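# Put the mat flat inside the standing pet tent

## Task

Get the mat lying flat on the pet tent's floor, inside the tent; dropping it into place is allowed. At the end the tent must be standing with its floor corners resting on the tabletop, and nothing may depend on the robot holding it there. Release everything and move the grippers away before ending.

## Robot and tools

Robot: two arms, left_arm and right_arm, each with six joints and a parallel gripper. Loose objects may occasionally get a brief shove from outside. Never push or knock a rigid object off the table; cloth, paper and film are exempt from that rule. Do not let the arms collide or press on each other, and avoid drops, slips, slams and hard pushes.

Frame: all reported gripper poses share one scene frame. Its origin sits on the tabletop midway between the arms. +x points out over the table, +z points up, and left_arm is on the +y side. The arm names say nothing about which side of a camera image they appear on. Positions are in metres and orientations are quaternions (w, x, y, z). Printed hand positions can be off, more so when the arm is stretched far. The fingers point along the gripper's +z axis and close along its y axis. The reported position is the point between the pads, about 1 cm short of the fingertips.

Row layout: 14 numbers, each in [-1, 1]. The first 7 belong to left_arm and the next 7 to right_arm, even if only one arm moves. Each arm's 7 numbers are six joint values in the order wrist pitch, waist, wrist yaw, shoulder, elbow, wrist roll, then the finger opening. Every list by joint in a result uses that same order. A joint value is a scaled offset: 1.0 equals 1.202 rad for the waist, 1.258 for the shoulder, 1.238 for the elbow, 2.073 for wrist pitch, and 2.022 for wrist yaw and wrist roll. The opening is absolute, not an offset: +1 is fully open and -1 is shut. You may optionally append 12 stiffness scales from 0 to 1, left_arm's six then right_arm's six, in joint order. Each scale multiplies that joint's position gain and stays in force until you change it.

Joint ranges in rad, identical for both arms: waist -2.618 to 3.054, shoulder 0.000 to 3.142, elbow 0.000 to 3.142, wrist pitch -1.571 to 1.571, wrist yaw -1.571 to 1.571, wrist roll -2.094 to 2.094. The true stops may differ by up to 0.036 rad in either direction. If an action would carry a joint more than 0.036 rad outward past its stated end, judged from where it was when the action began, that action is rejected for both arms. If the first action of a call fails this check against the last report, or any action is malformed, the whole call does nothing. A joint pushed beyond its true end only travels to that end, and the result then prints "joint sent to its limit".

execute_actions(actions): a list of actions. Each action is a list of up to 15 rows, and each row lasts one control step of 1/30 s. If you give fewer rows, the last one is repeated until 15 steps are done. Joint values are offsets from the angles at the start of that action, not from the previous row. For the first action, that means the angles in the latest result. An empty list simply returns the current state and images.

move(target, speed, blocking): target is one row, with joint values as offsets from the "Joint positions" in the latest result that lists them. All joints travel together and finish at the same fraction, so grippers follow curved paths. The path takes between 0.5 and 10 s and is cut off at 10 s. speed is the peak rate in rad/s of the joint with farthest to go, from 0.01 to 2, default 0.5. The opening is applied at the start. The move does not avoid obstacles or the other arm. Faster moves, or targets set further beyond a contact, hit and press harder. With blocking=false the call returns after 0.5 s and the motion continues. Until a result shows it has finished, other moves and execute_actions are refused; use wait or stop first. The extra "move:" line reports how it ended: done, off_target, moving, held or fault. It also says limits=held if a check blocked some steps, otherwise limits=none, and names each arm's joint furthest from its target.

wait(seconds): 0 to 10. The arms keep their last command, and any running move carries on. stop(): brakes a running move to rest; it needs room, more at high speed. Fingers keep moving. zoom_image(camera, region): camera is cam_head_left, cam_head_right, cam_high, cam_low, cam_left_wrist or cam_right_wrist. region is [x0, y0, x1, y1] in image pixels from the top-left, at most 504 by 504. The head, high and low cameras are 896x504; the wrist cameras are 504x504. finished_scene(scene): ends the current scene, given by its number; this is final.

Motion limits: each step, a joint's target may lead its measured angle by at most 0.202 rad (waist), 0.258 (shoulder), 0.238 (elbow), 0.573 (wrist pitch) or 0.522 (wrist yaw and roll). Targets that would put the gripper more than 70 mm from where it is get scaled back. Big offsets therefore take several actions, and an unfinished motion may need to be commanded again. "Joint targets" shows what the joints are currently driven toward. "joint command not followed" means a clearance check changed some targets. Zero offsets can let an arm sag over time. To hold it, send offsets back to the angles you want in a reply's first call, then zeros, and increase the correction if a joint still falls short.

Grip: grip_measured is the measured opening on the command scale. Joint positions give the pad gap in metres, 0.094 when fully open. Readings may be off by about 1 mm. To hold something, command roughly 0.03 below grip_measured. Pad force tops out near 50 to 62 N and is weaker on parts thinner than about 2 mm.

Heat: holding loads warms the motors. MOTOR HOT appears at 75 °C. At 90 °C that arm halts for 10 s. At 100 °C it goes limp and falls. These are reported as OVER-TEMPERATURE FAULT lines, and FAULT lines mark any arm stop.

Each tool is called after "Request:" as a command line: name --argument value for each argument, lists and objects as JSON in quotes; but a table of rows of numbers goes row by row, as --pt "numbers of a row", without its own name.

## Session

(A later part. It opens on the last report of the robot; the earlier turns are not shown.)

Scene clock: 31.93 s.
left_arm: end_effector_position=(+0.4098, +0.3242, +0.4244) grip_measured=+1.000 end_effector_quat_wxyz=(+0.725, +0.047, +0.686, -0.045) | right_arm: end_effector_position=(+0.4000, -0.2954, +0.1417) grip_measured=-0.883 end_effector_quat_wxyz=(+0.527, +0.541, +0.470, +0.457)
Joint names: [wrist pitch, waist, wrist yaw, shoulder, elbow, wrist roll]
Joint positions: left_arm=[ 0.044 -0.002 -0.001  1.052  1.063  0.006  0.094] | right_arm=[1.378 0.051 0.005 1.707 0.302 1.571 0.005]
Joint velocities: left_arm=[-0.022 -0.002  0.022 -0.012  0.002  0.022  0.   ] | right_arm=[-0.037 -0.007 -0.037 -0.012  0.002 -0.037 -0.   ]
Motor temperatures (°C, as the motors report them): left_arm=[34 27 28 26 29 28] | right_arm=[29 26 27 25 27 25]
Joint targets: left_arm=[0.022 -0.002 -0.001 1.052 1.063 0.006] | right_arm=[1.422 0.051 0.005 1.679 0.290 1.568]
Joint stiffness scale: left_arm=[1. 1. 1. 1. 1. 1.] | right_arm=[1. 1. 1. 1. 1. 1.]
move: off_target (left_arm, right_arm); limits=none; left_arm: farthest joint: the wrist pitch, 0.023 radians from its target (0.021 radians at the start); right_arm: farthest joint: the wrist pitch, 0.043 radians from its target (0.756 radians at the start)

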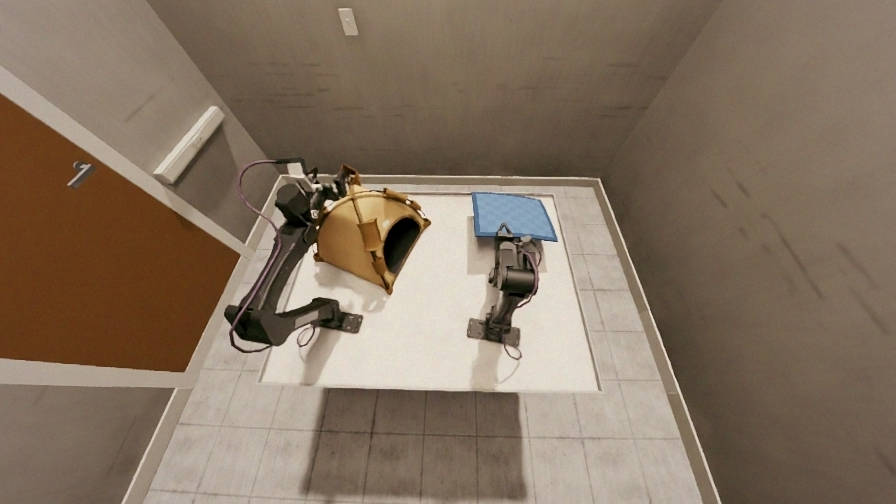

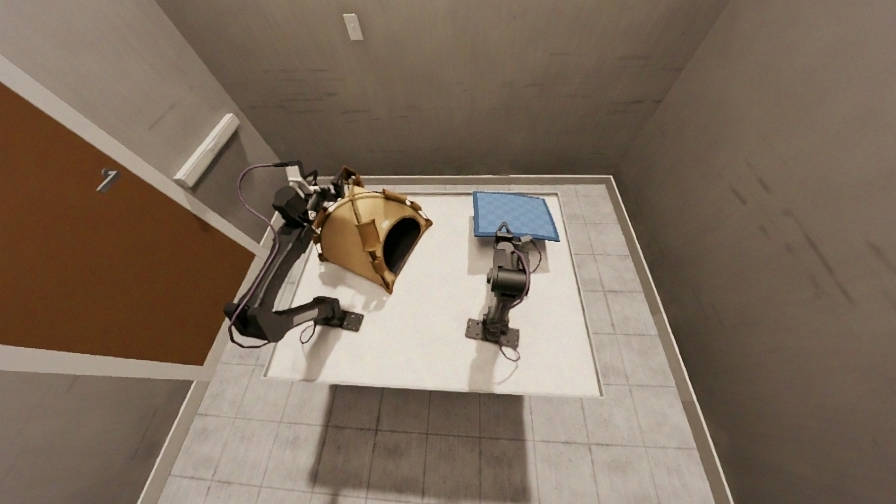

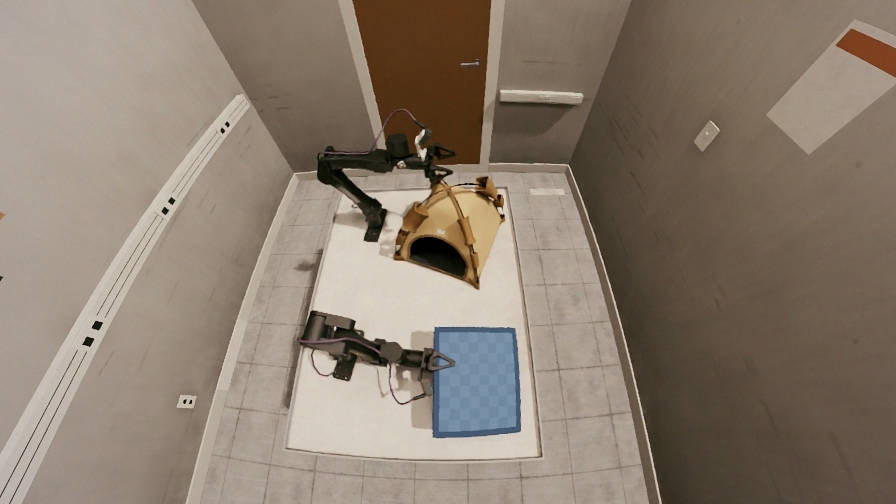

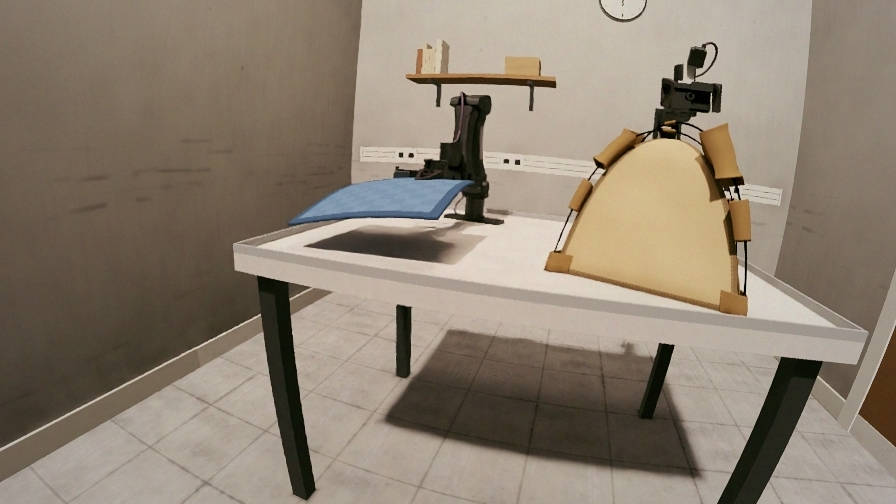

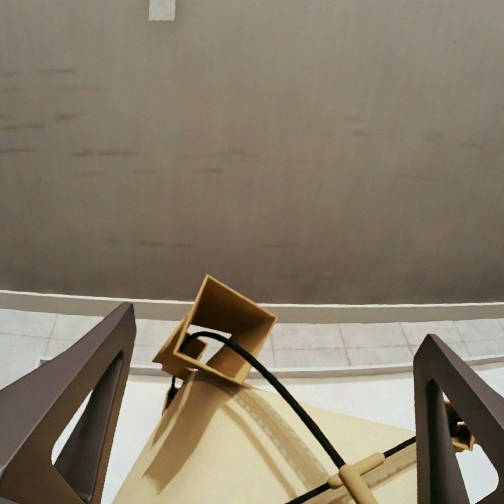

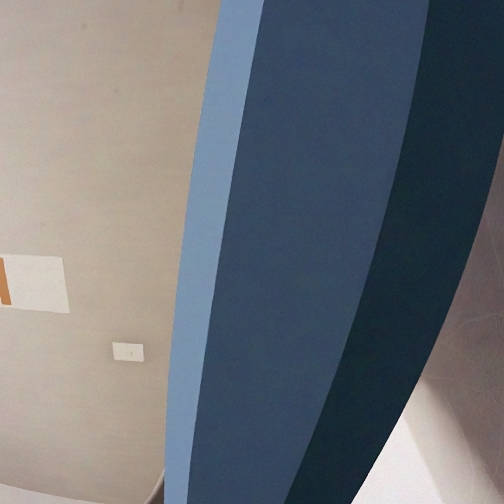

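Request:
move --target '[-0.1,-0.9,0,-0.33,-0.2,0,-1, 0.02,0,0,-0.02,0,0,-0.9]' --speed 1

Request:
move --target '[-0.375,0.2,0,0,-0.35,0,-1, 0.02,0,0,-0.02,0,0,-0.9]' --speed 0.8

Scene clock: 37.50 s.
left_arm: end_effector_position=(+0.1367, +0.1018, +0.3897) grip_measured=-0.987 end_effector_quat_wxyz=(+0.594, +0.395, +0.572, -0.405) | right_arm: end_effector_position=(+0.4000, -0.2954, +0.1412) grip_measured=-0.883 end_effector_quat_wxyz=(+0.526, +0.543, +0.469, +0.457)
Joint names: [wrist pitch, waist, wrist yaw, shoulder, elbow, wrist roll]
Joint positions: left_arm=[-0.139 -1.075 -0.     0.659  0.832  0.006  0.001] | right_arm=[1.376 0.051 0.005 1.707 0.302 1.573 0.005]
Joint velocities: left_arm=[-0.007 -0.007 -0.022 -0.017 -0.037  0.037 -0.   ] | right_arm=[-0.022 -0.002 -0.007 -0.002 -0.002 -0.007 -0.002]
Motor temperatures (°C, as the motors report them): left_arm=[35 27 28 26 29 28] | right_arm=[31 26 27 25 27 25]
Joint targets: left_arm=[-0.163 -1.084 -0.001 0.637 0.816 0.006] | right_arm=[1.420 0.051 0.005 1.682 0.302 1.571]
Joint stiffness scale: left_arm=[1. 1. 1. 1. 1. 1.] | right_arm=[1. 1. 1. 1. 1. 1.]
move: off_target (left_arm, right_arm); limits=none; left_arm: farthest joint: the wrist pitch, 0.025 radians from its target (0.208 radians at the start); right_arm: farthest joint: the wrist pitch, 0.044 radians from its target (0.041 radians at the start)

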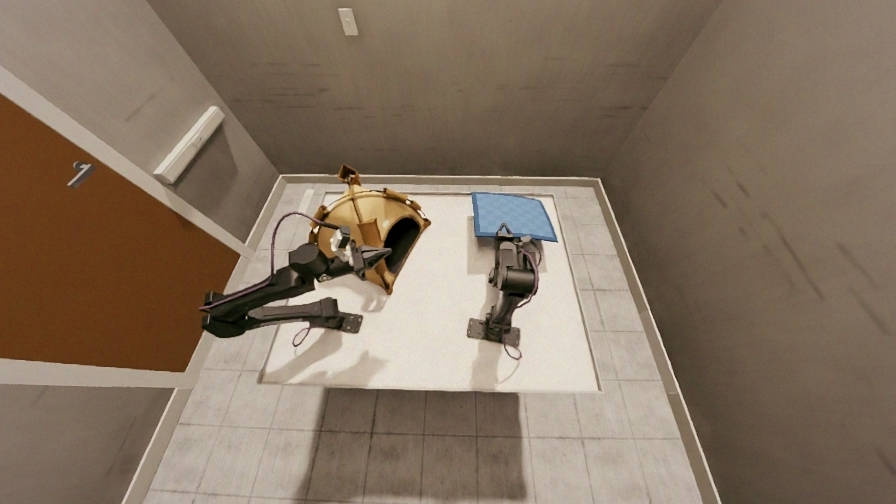

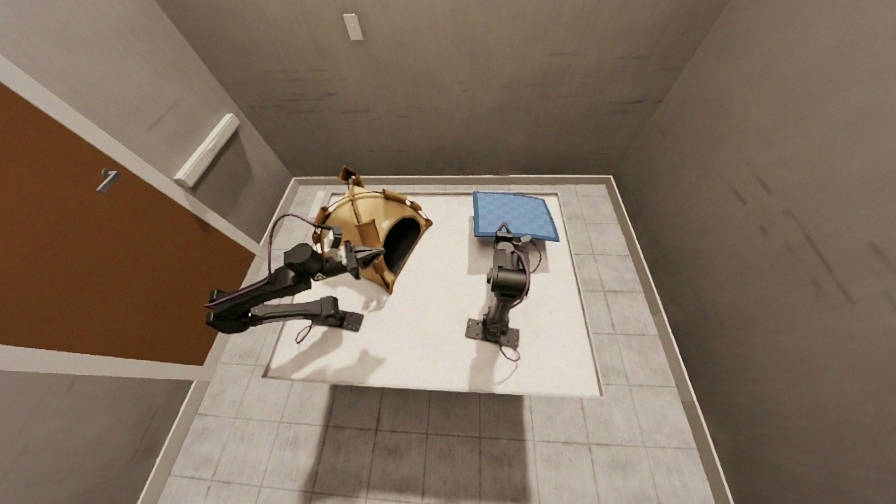

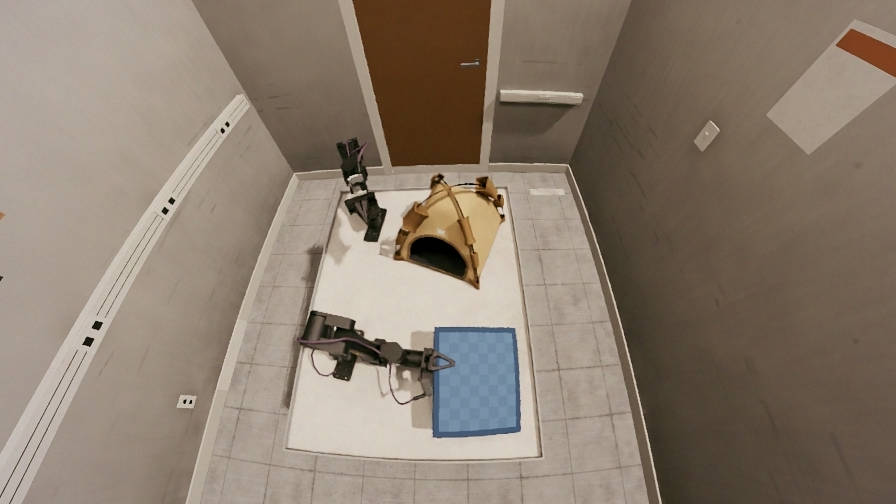

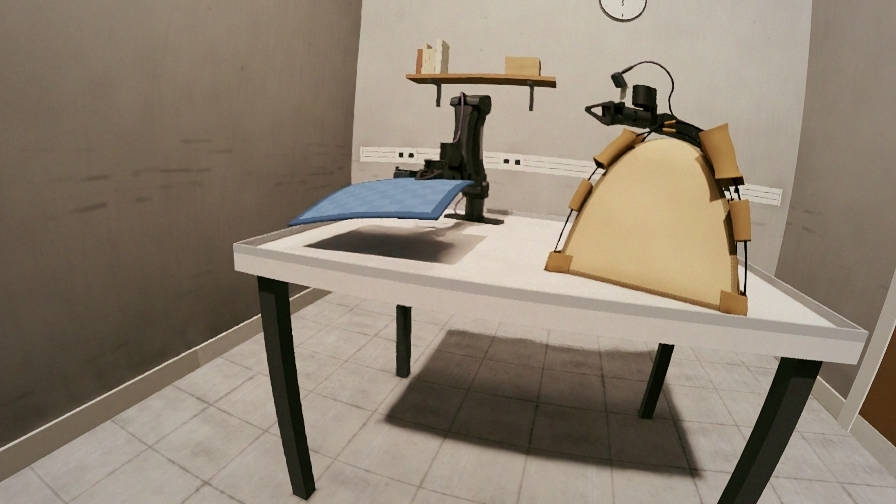

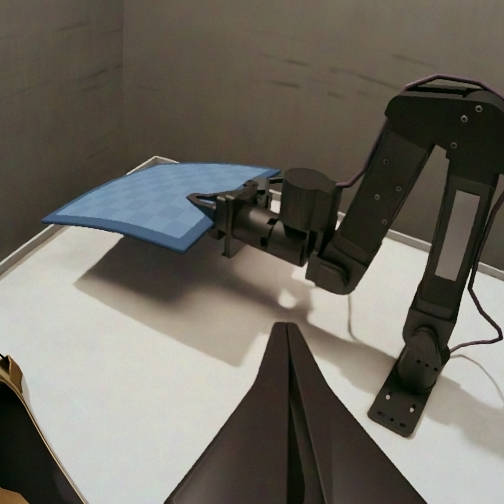

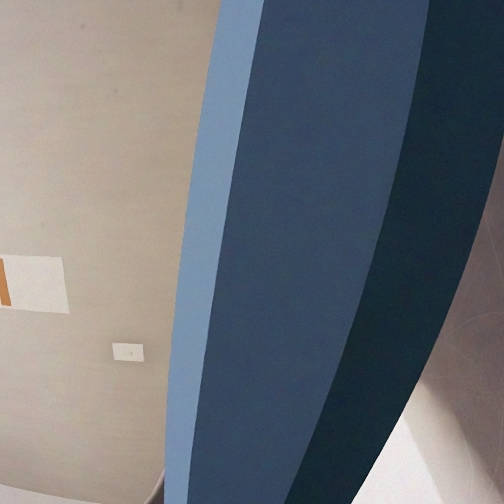

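Scene clock: 39.03 s.
left_arm: end_effector_position=(+0.1324, +0.2254, +0.0605) grip_measured=-0.987 end_effector_quat_wxyz=(+0.212, +0.460, +0.855, -0.111) | right_arm: end_effector_position=(+0.4000, -0.2954, +0.1406) grip_measured=-0.883 end_effector_quat_wxyz=(+0.525, +0.544, +0.469, +0.457)
Joint names: [wrist pitch, waist, wrist yaw, shoulder, elbow, wrist roll]
Joint positions: left_arm=[-0.849 -0.847 -0.     0.659  0.42   0.013  0.001] | right_arm=[1.374 0.051 0.005 1.707 0.302 1.576 0.005]
Joint velocities: left_arm=[ 0.022 -0.007  0.095 -0.012  0.007  0.007 -0.   ] | right_arm=[-0.007 -0.012 -0.007 -0.022 -0.007 -0.007  0.001]
Motor temperatures (°C, as the motors report them): left_arm=[34 27 28 26 29 28] | right_arm=[31 26 27 25 27 25]
Joint targets: left_arm=[-0.916 -0.834 -0.000 0.659 0.398 0.006] | right_arm=[1.417 0.051 0.005 1.682 0.302 1.573]
Joint stiffness scale: left_arm=[1. 1. 1. 1. 1. 1.] | right_arm=[1. 1. 1. 1. 1. 1.]
move: off_target (left_arm, right_arm); limits=none; left_arm: farthest joint: the wrist pitch, 0.068 radians from its target (0.778 radians at the start); right_arm: farthest joint: the wrist pitch, 0.044 radians from its target (0.042 radians at the start)

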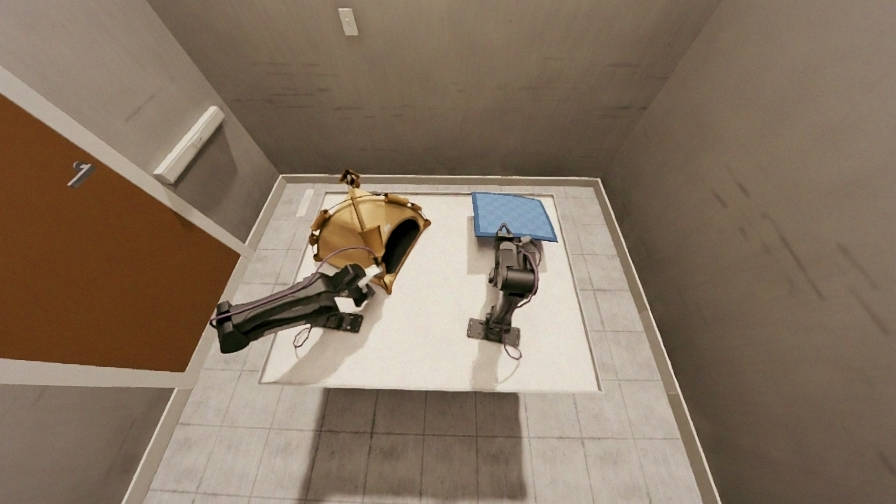

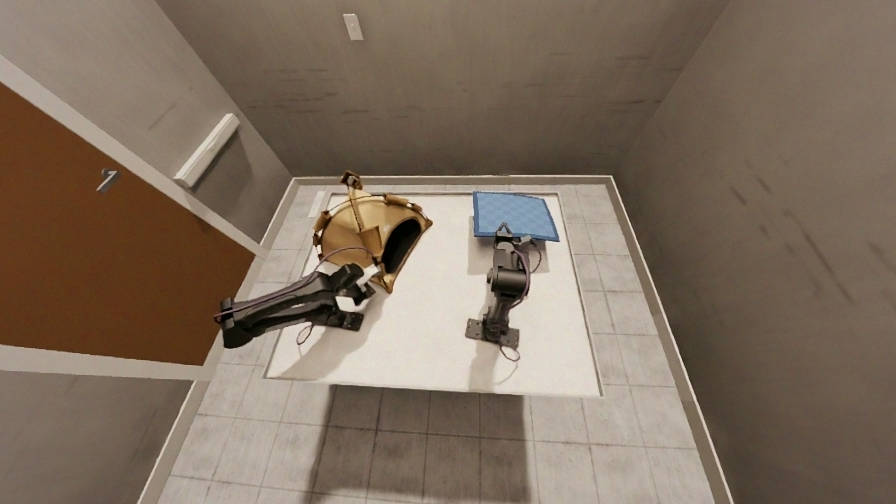

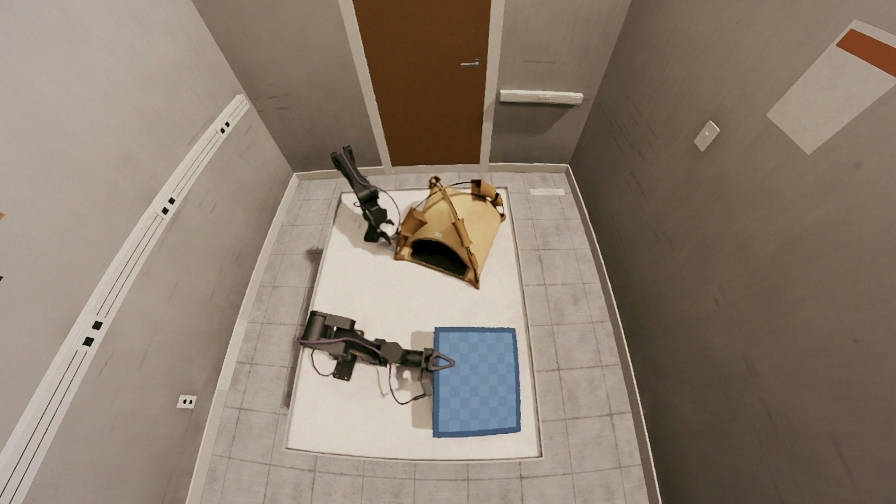

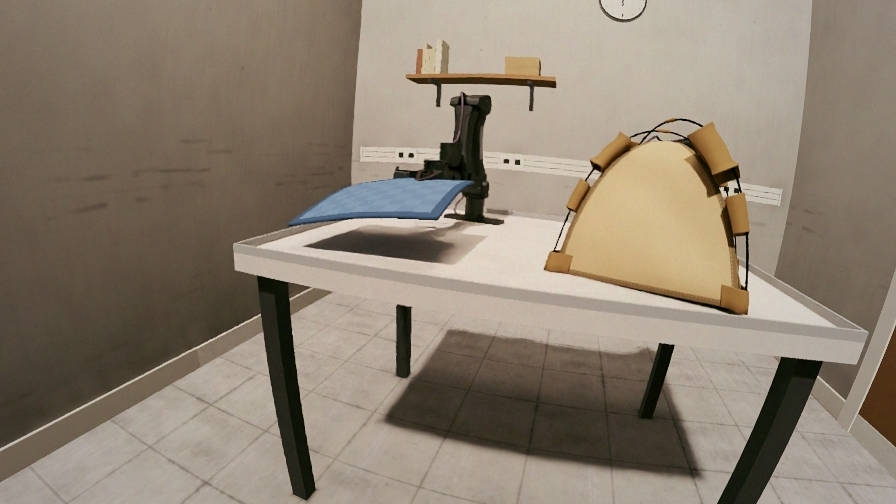

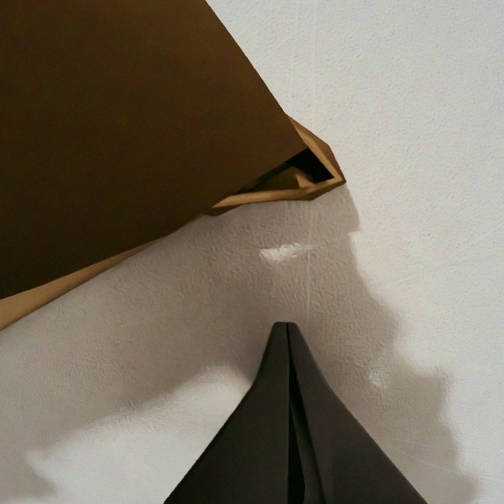

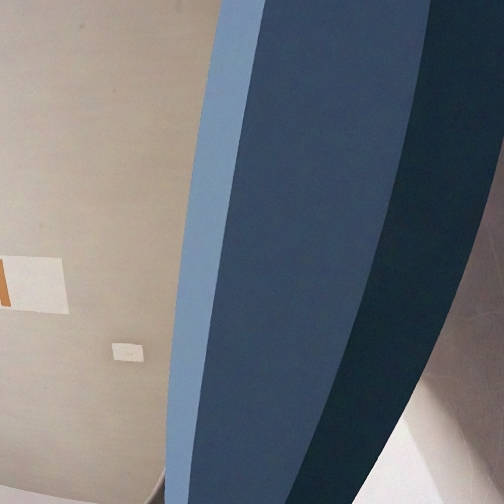

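Request:
move --target '[0,-0.25,0,0,0.15,0.3,-1, 0.02,0,0,-0.02,0,0,-0.9]' --speed 0.6

Request:
move --target '[-0.03,0.0,0,0,-0.2,0.6,-1, 0.02,0,0,-0.02,0,0,-0.9]' --speed 1

Scene clock: 41.27 s.
left_arm: end_effector_position=(+0.0963, +0.1698, +0.1269) grip_measured=-0.987 end_effector_quat_wxyz=(+0.309, +0.764, +0.557, -0.104) | right_arm: end_effector_position=(+0.3999, -0.2954, +0.1401) grip_measured=-0.883 end_effector_quat_wxyz=(+0.524, +0.545, +0.469, +0.457)
Joint names: [wrist pitch, waist, wrist yaw, shoulder, elbow, wrist roll]
Joint positions: left_arm=[-0.833 -1.137 -0.     0.659  0.587  0.615  0.001] | right_arm=[1.372 0.051 0.005 1.707 0.302 1.578 0.005]
Joint velocities: left_arm=[ 0.022 -0.012 -0.051  0.002 -0.007 -0.022 -0.   ] | right_arm=[ 0.037  0.017  0.022 -0.002 -0.002 -0.051  0.001]
Motor temperatures (°C, as the motors report them): left_arm=[34 28 28 26 29 28] | right_arm=[31 26 27 25 27 25]
Joint targets: left_arm=[-0.849 -1.147 -0.000 0.659 0.606 0.619] | right_arm=[1.415 0.051 0.005 1.682 0.302 1.576]
Joint stiffness scale: left_arm=[1. 1. 1. 1. 1. 1.] | right_arm=[1. 1. 1. 1. 1. 1.]
move: off_target (right_arm); limits=none; left_arm: farthest joint: the elbow, 0.019 radians from its target (0.185 radians at the start); right_arm: farthest joint: the wrist pitch, 0.044 radians from its target (0.041 radians at the start)

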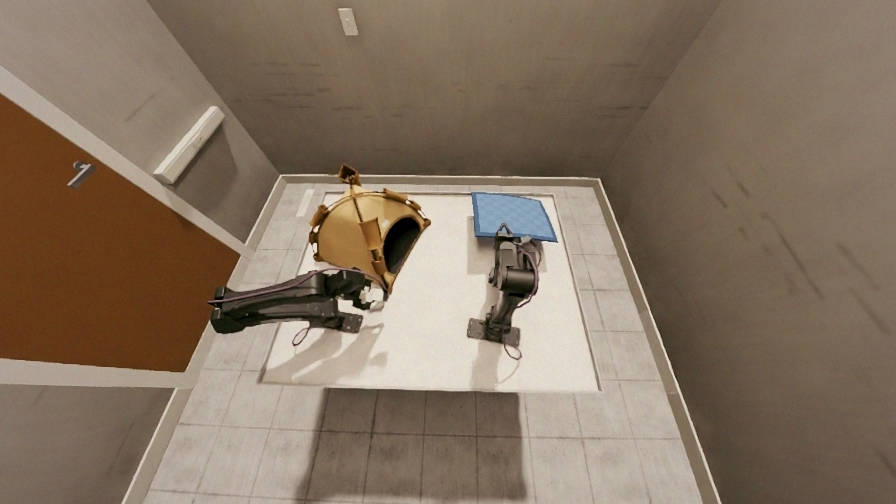

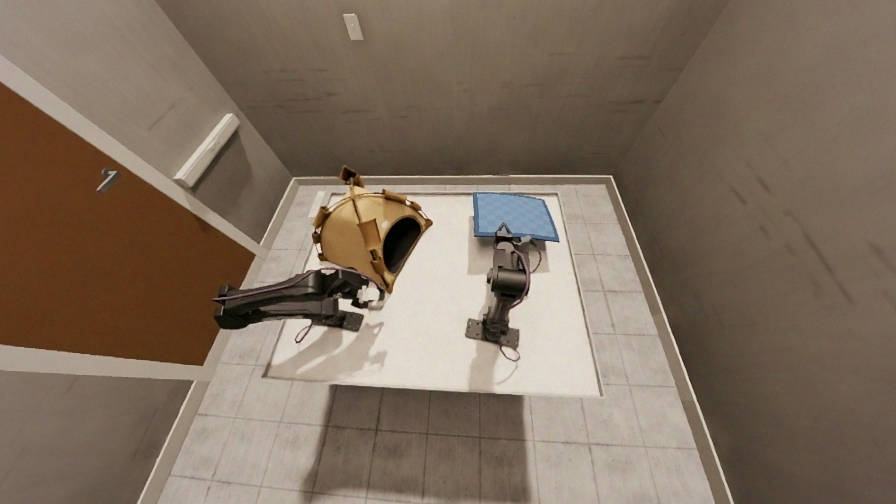

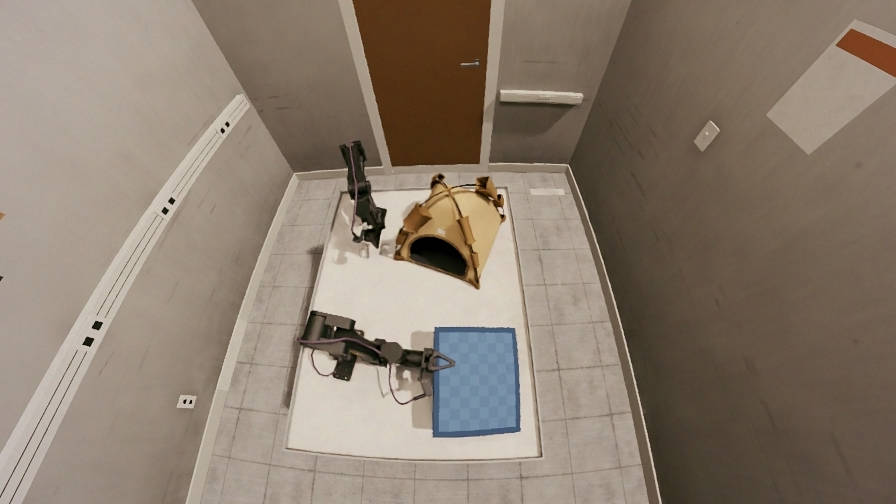

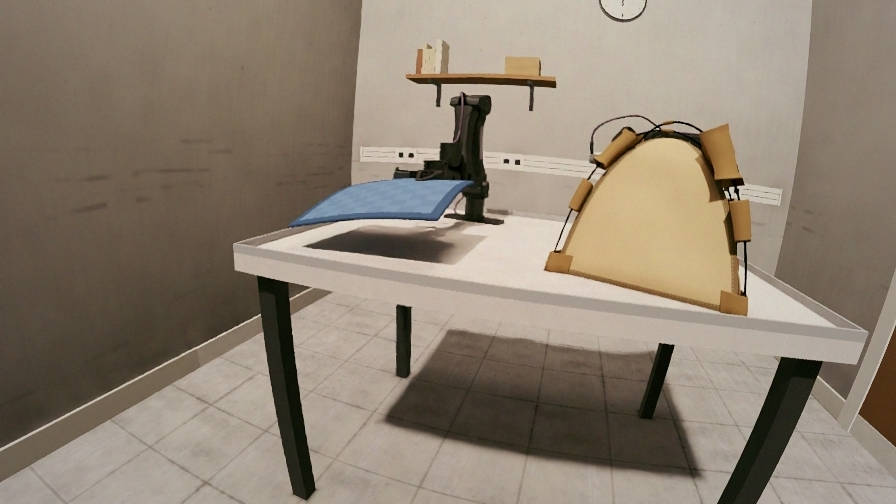

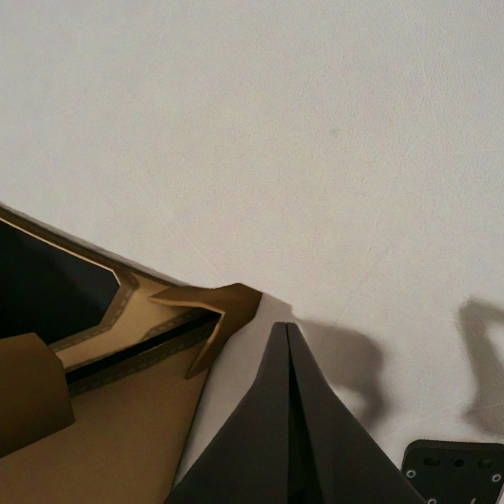

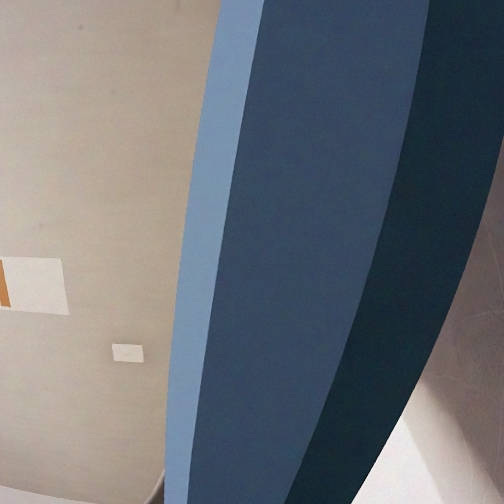

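Scene clock: 43.43 s.
left_arm: end_effector_position=(+0.0795, +0.2231, +0.0341) grip_measured=-0.987 end_effector_quat_wxyz=(+0.186, +0.981, +0.025, +0.054) | right_arm: end_effector_position=(+0.3999, -0.2954, +0.1396) grip_measured=-0.883 end_effector_quat_wxyz=(+0.522, +0.546, +0.469, +0.458)
Joint names: [wrist pitch, waist, wrist yaw, shoulder, elbow, wrist roll]
Joint positions: left_arm=[-0.876 -1.137 -0.     0.659  0.354  1.824  0.001] | right_arm=[1.369 0.051 0.005 1.707 0.302 1.581 0.005]
Joint velocities: left_arm=[-0.066 -0.017 -0.007 -0.002 -0.007 -0.051 -0.   ] | right_arm=[-0.007  0.007  0.051  0.002 -0.007  0.081 -0.001]
Motor temperatures (°C, as the motors report them): left_arm=[34 27 28 26 29 28] | right_arm=[32 26 27 25 27 25]
Joint targets: left_arm=[-0.895 -1.137 -0.000 0.659 0.339 1.828] | right_arm=[1.413 0.051 0.005 1.682 0.302 1.578]
Joint stiffness scale: left_arm=[1. 1. 1. 1. 1. 1.] | right_arm=[1. 1. 1. 1. 1. 1.]
move: off_target (right_arm); limits=none; left_arm: farthest joint: the wrist pitch, 0.019 radians from its target (0.062 radians at the start); right_arm: farthest joint: the wrist pitch, 0.044 radians from its target (0.042 radians at the start)

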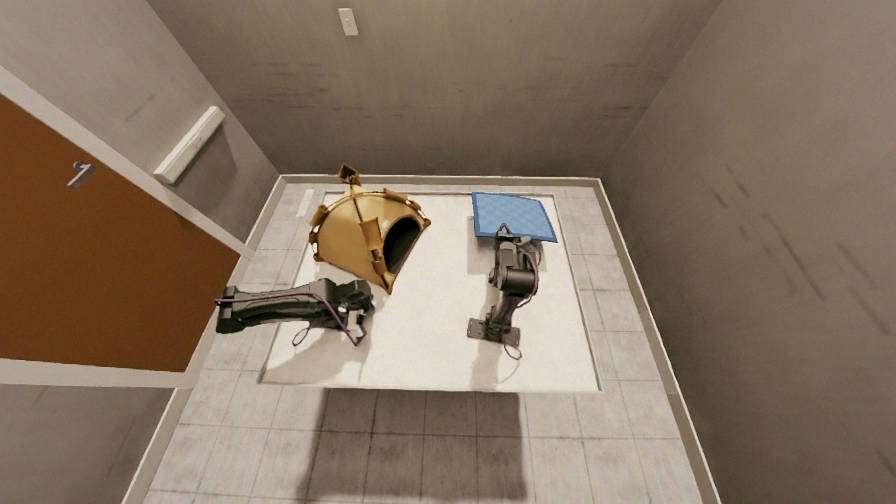

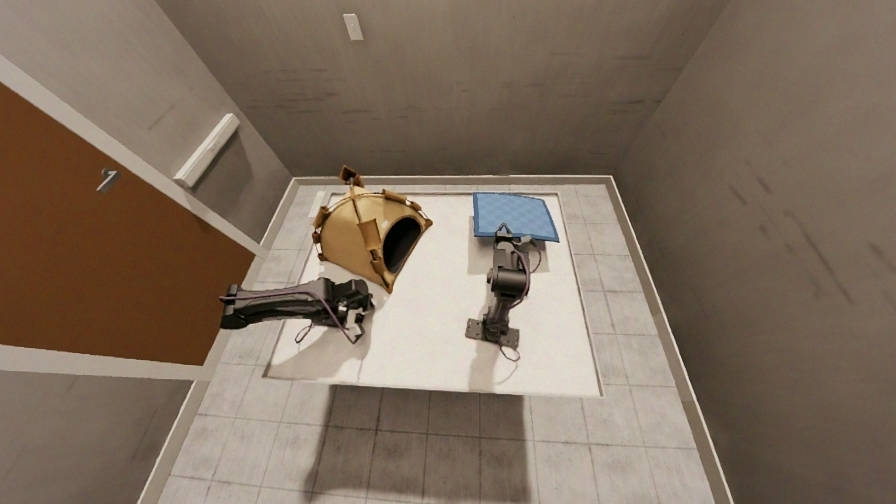

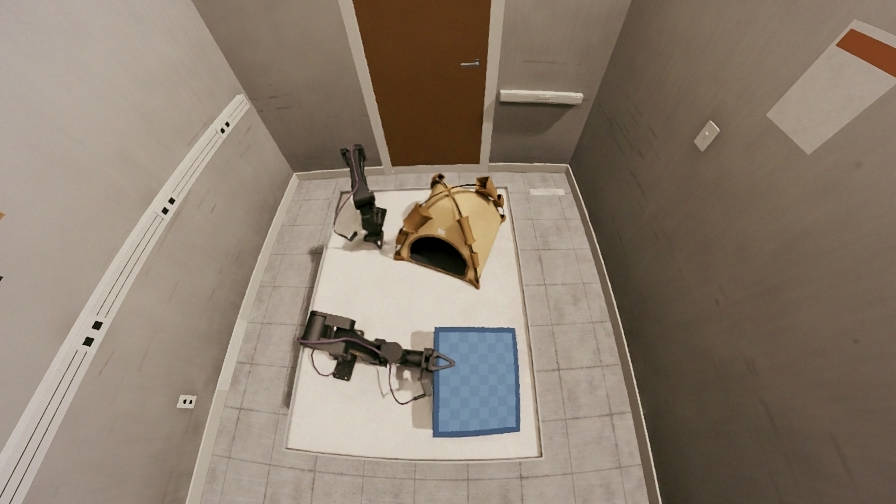

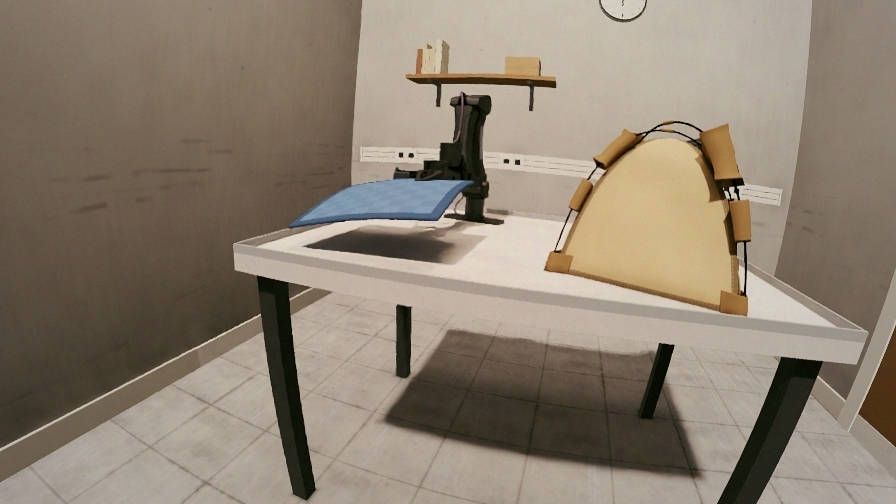

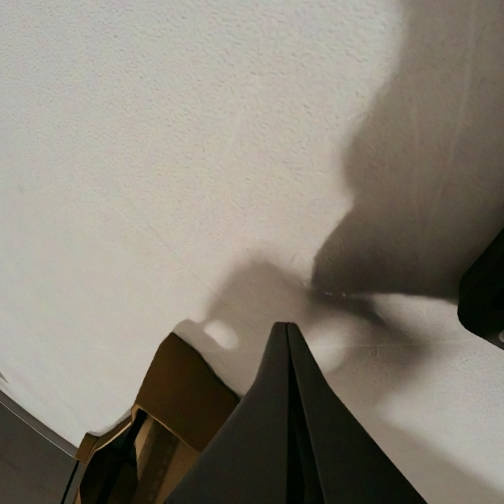

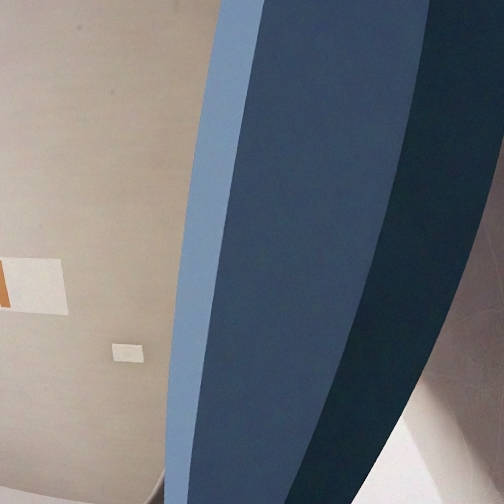

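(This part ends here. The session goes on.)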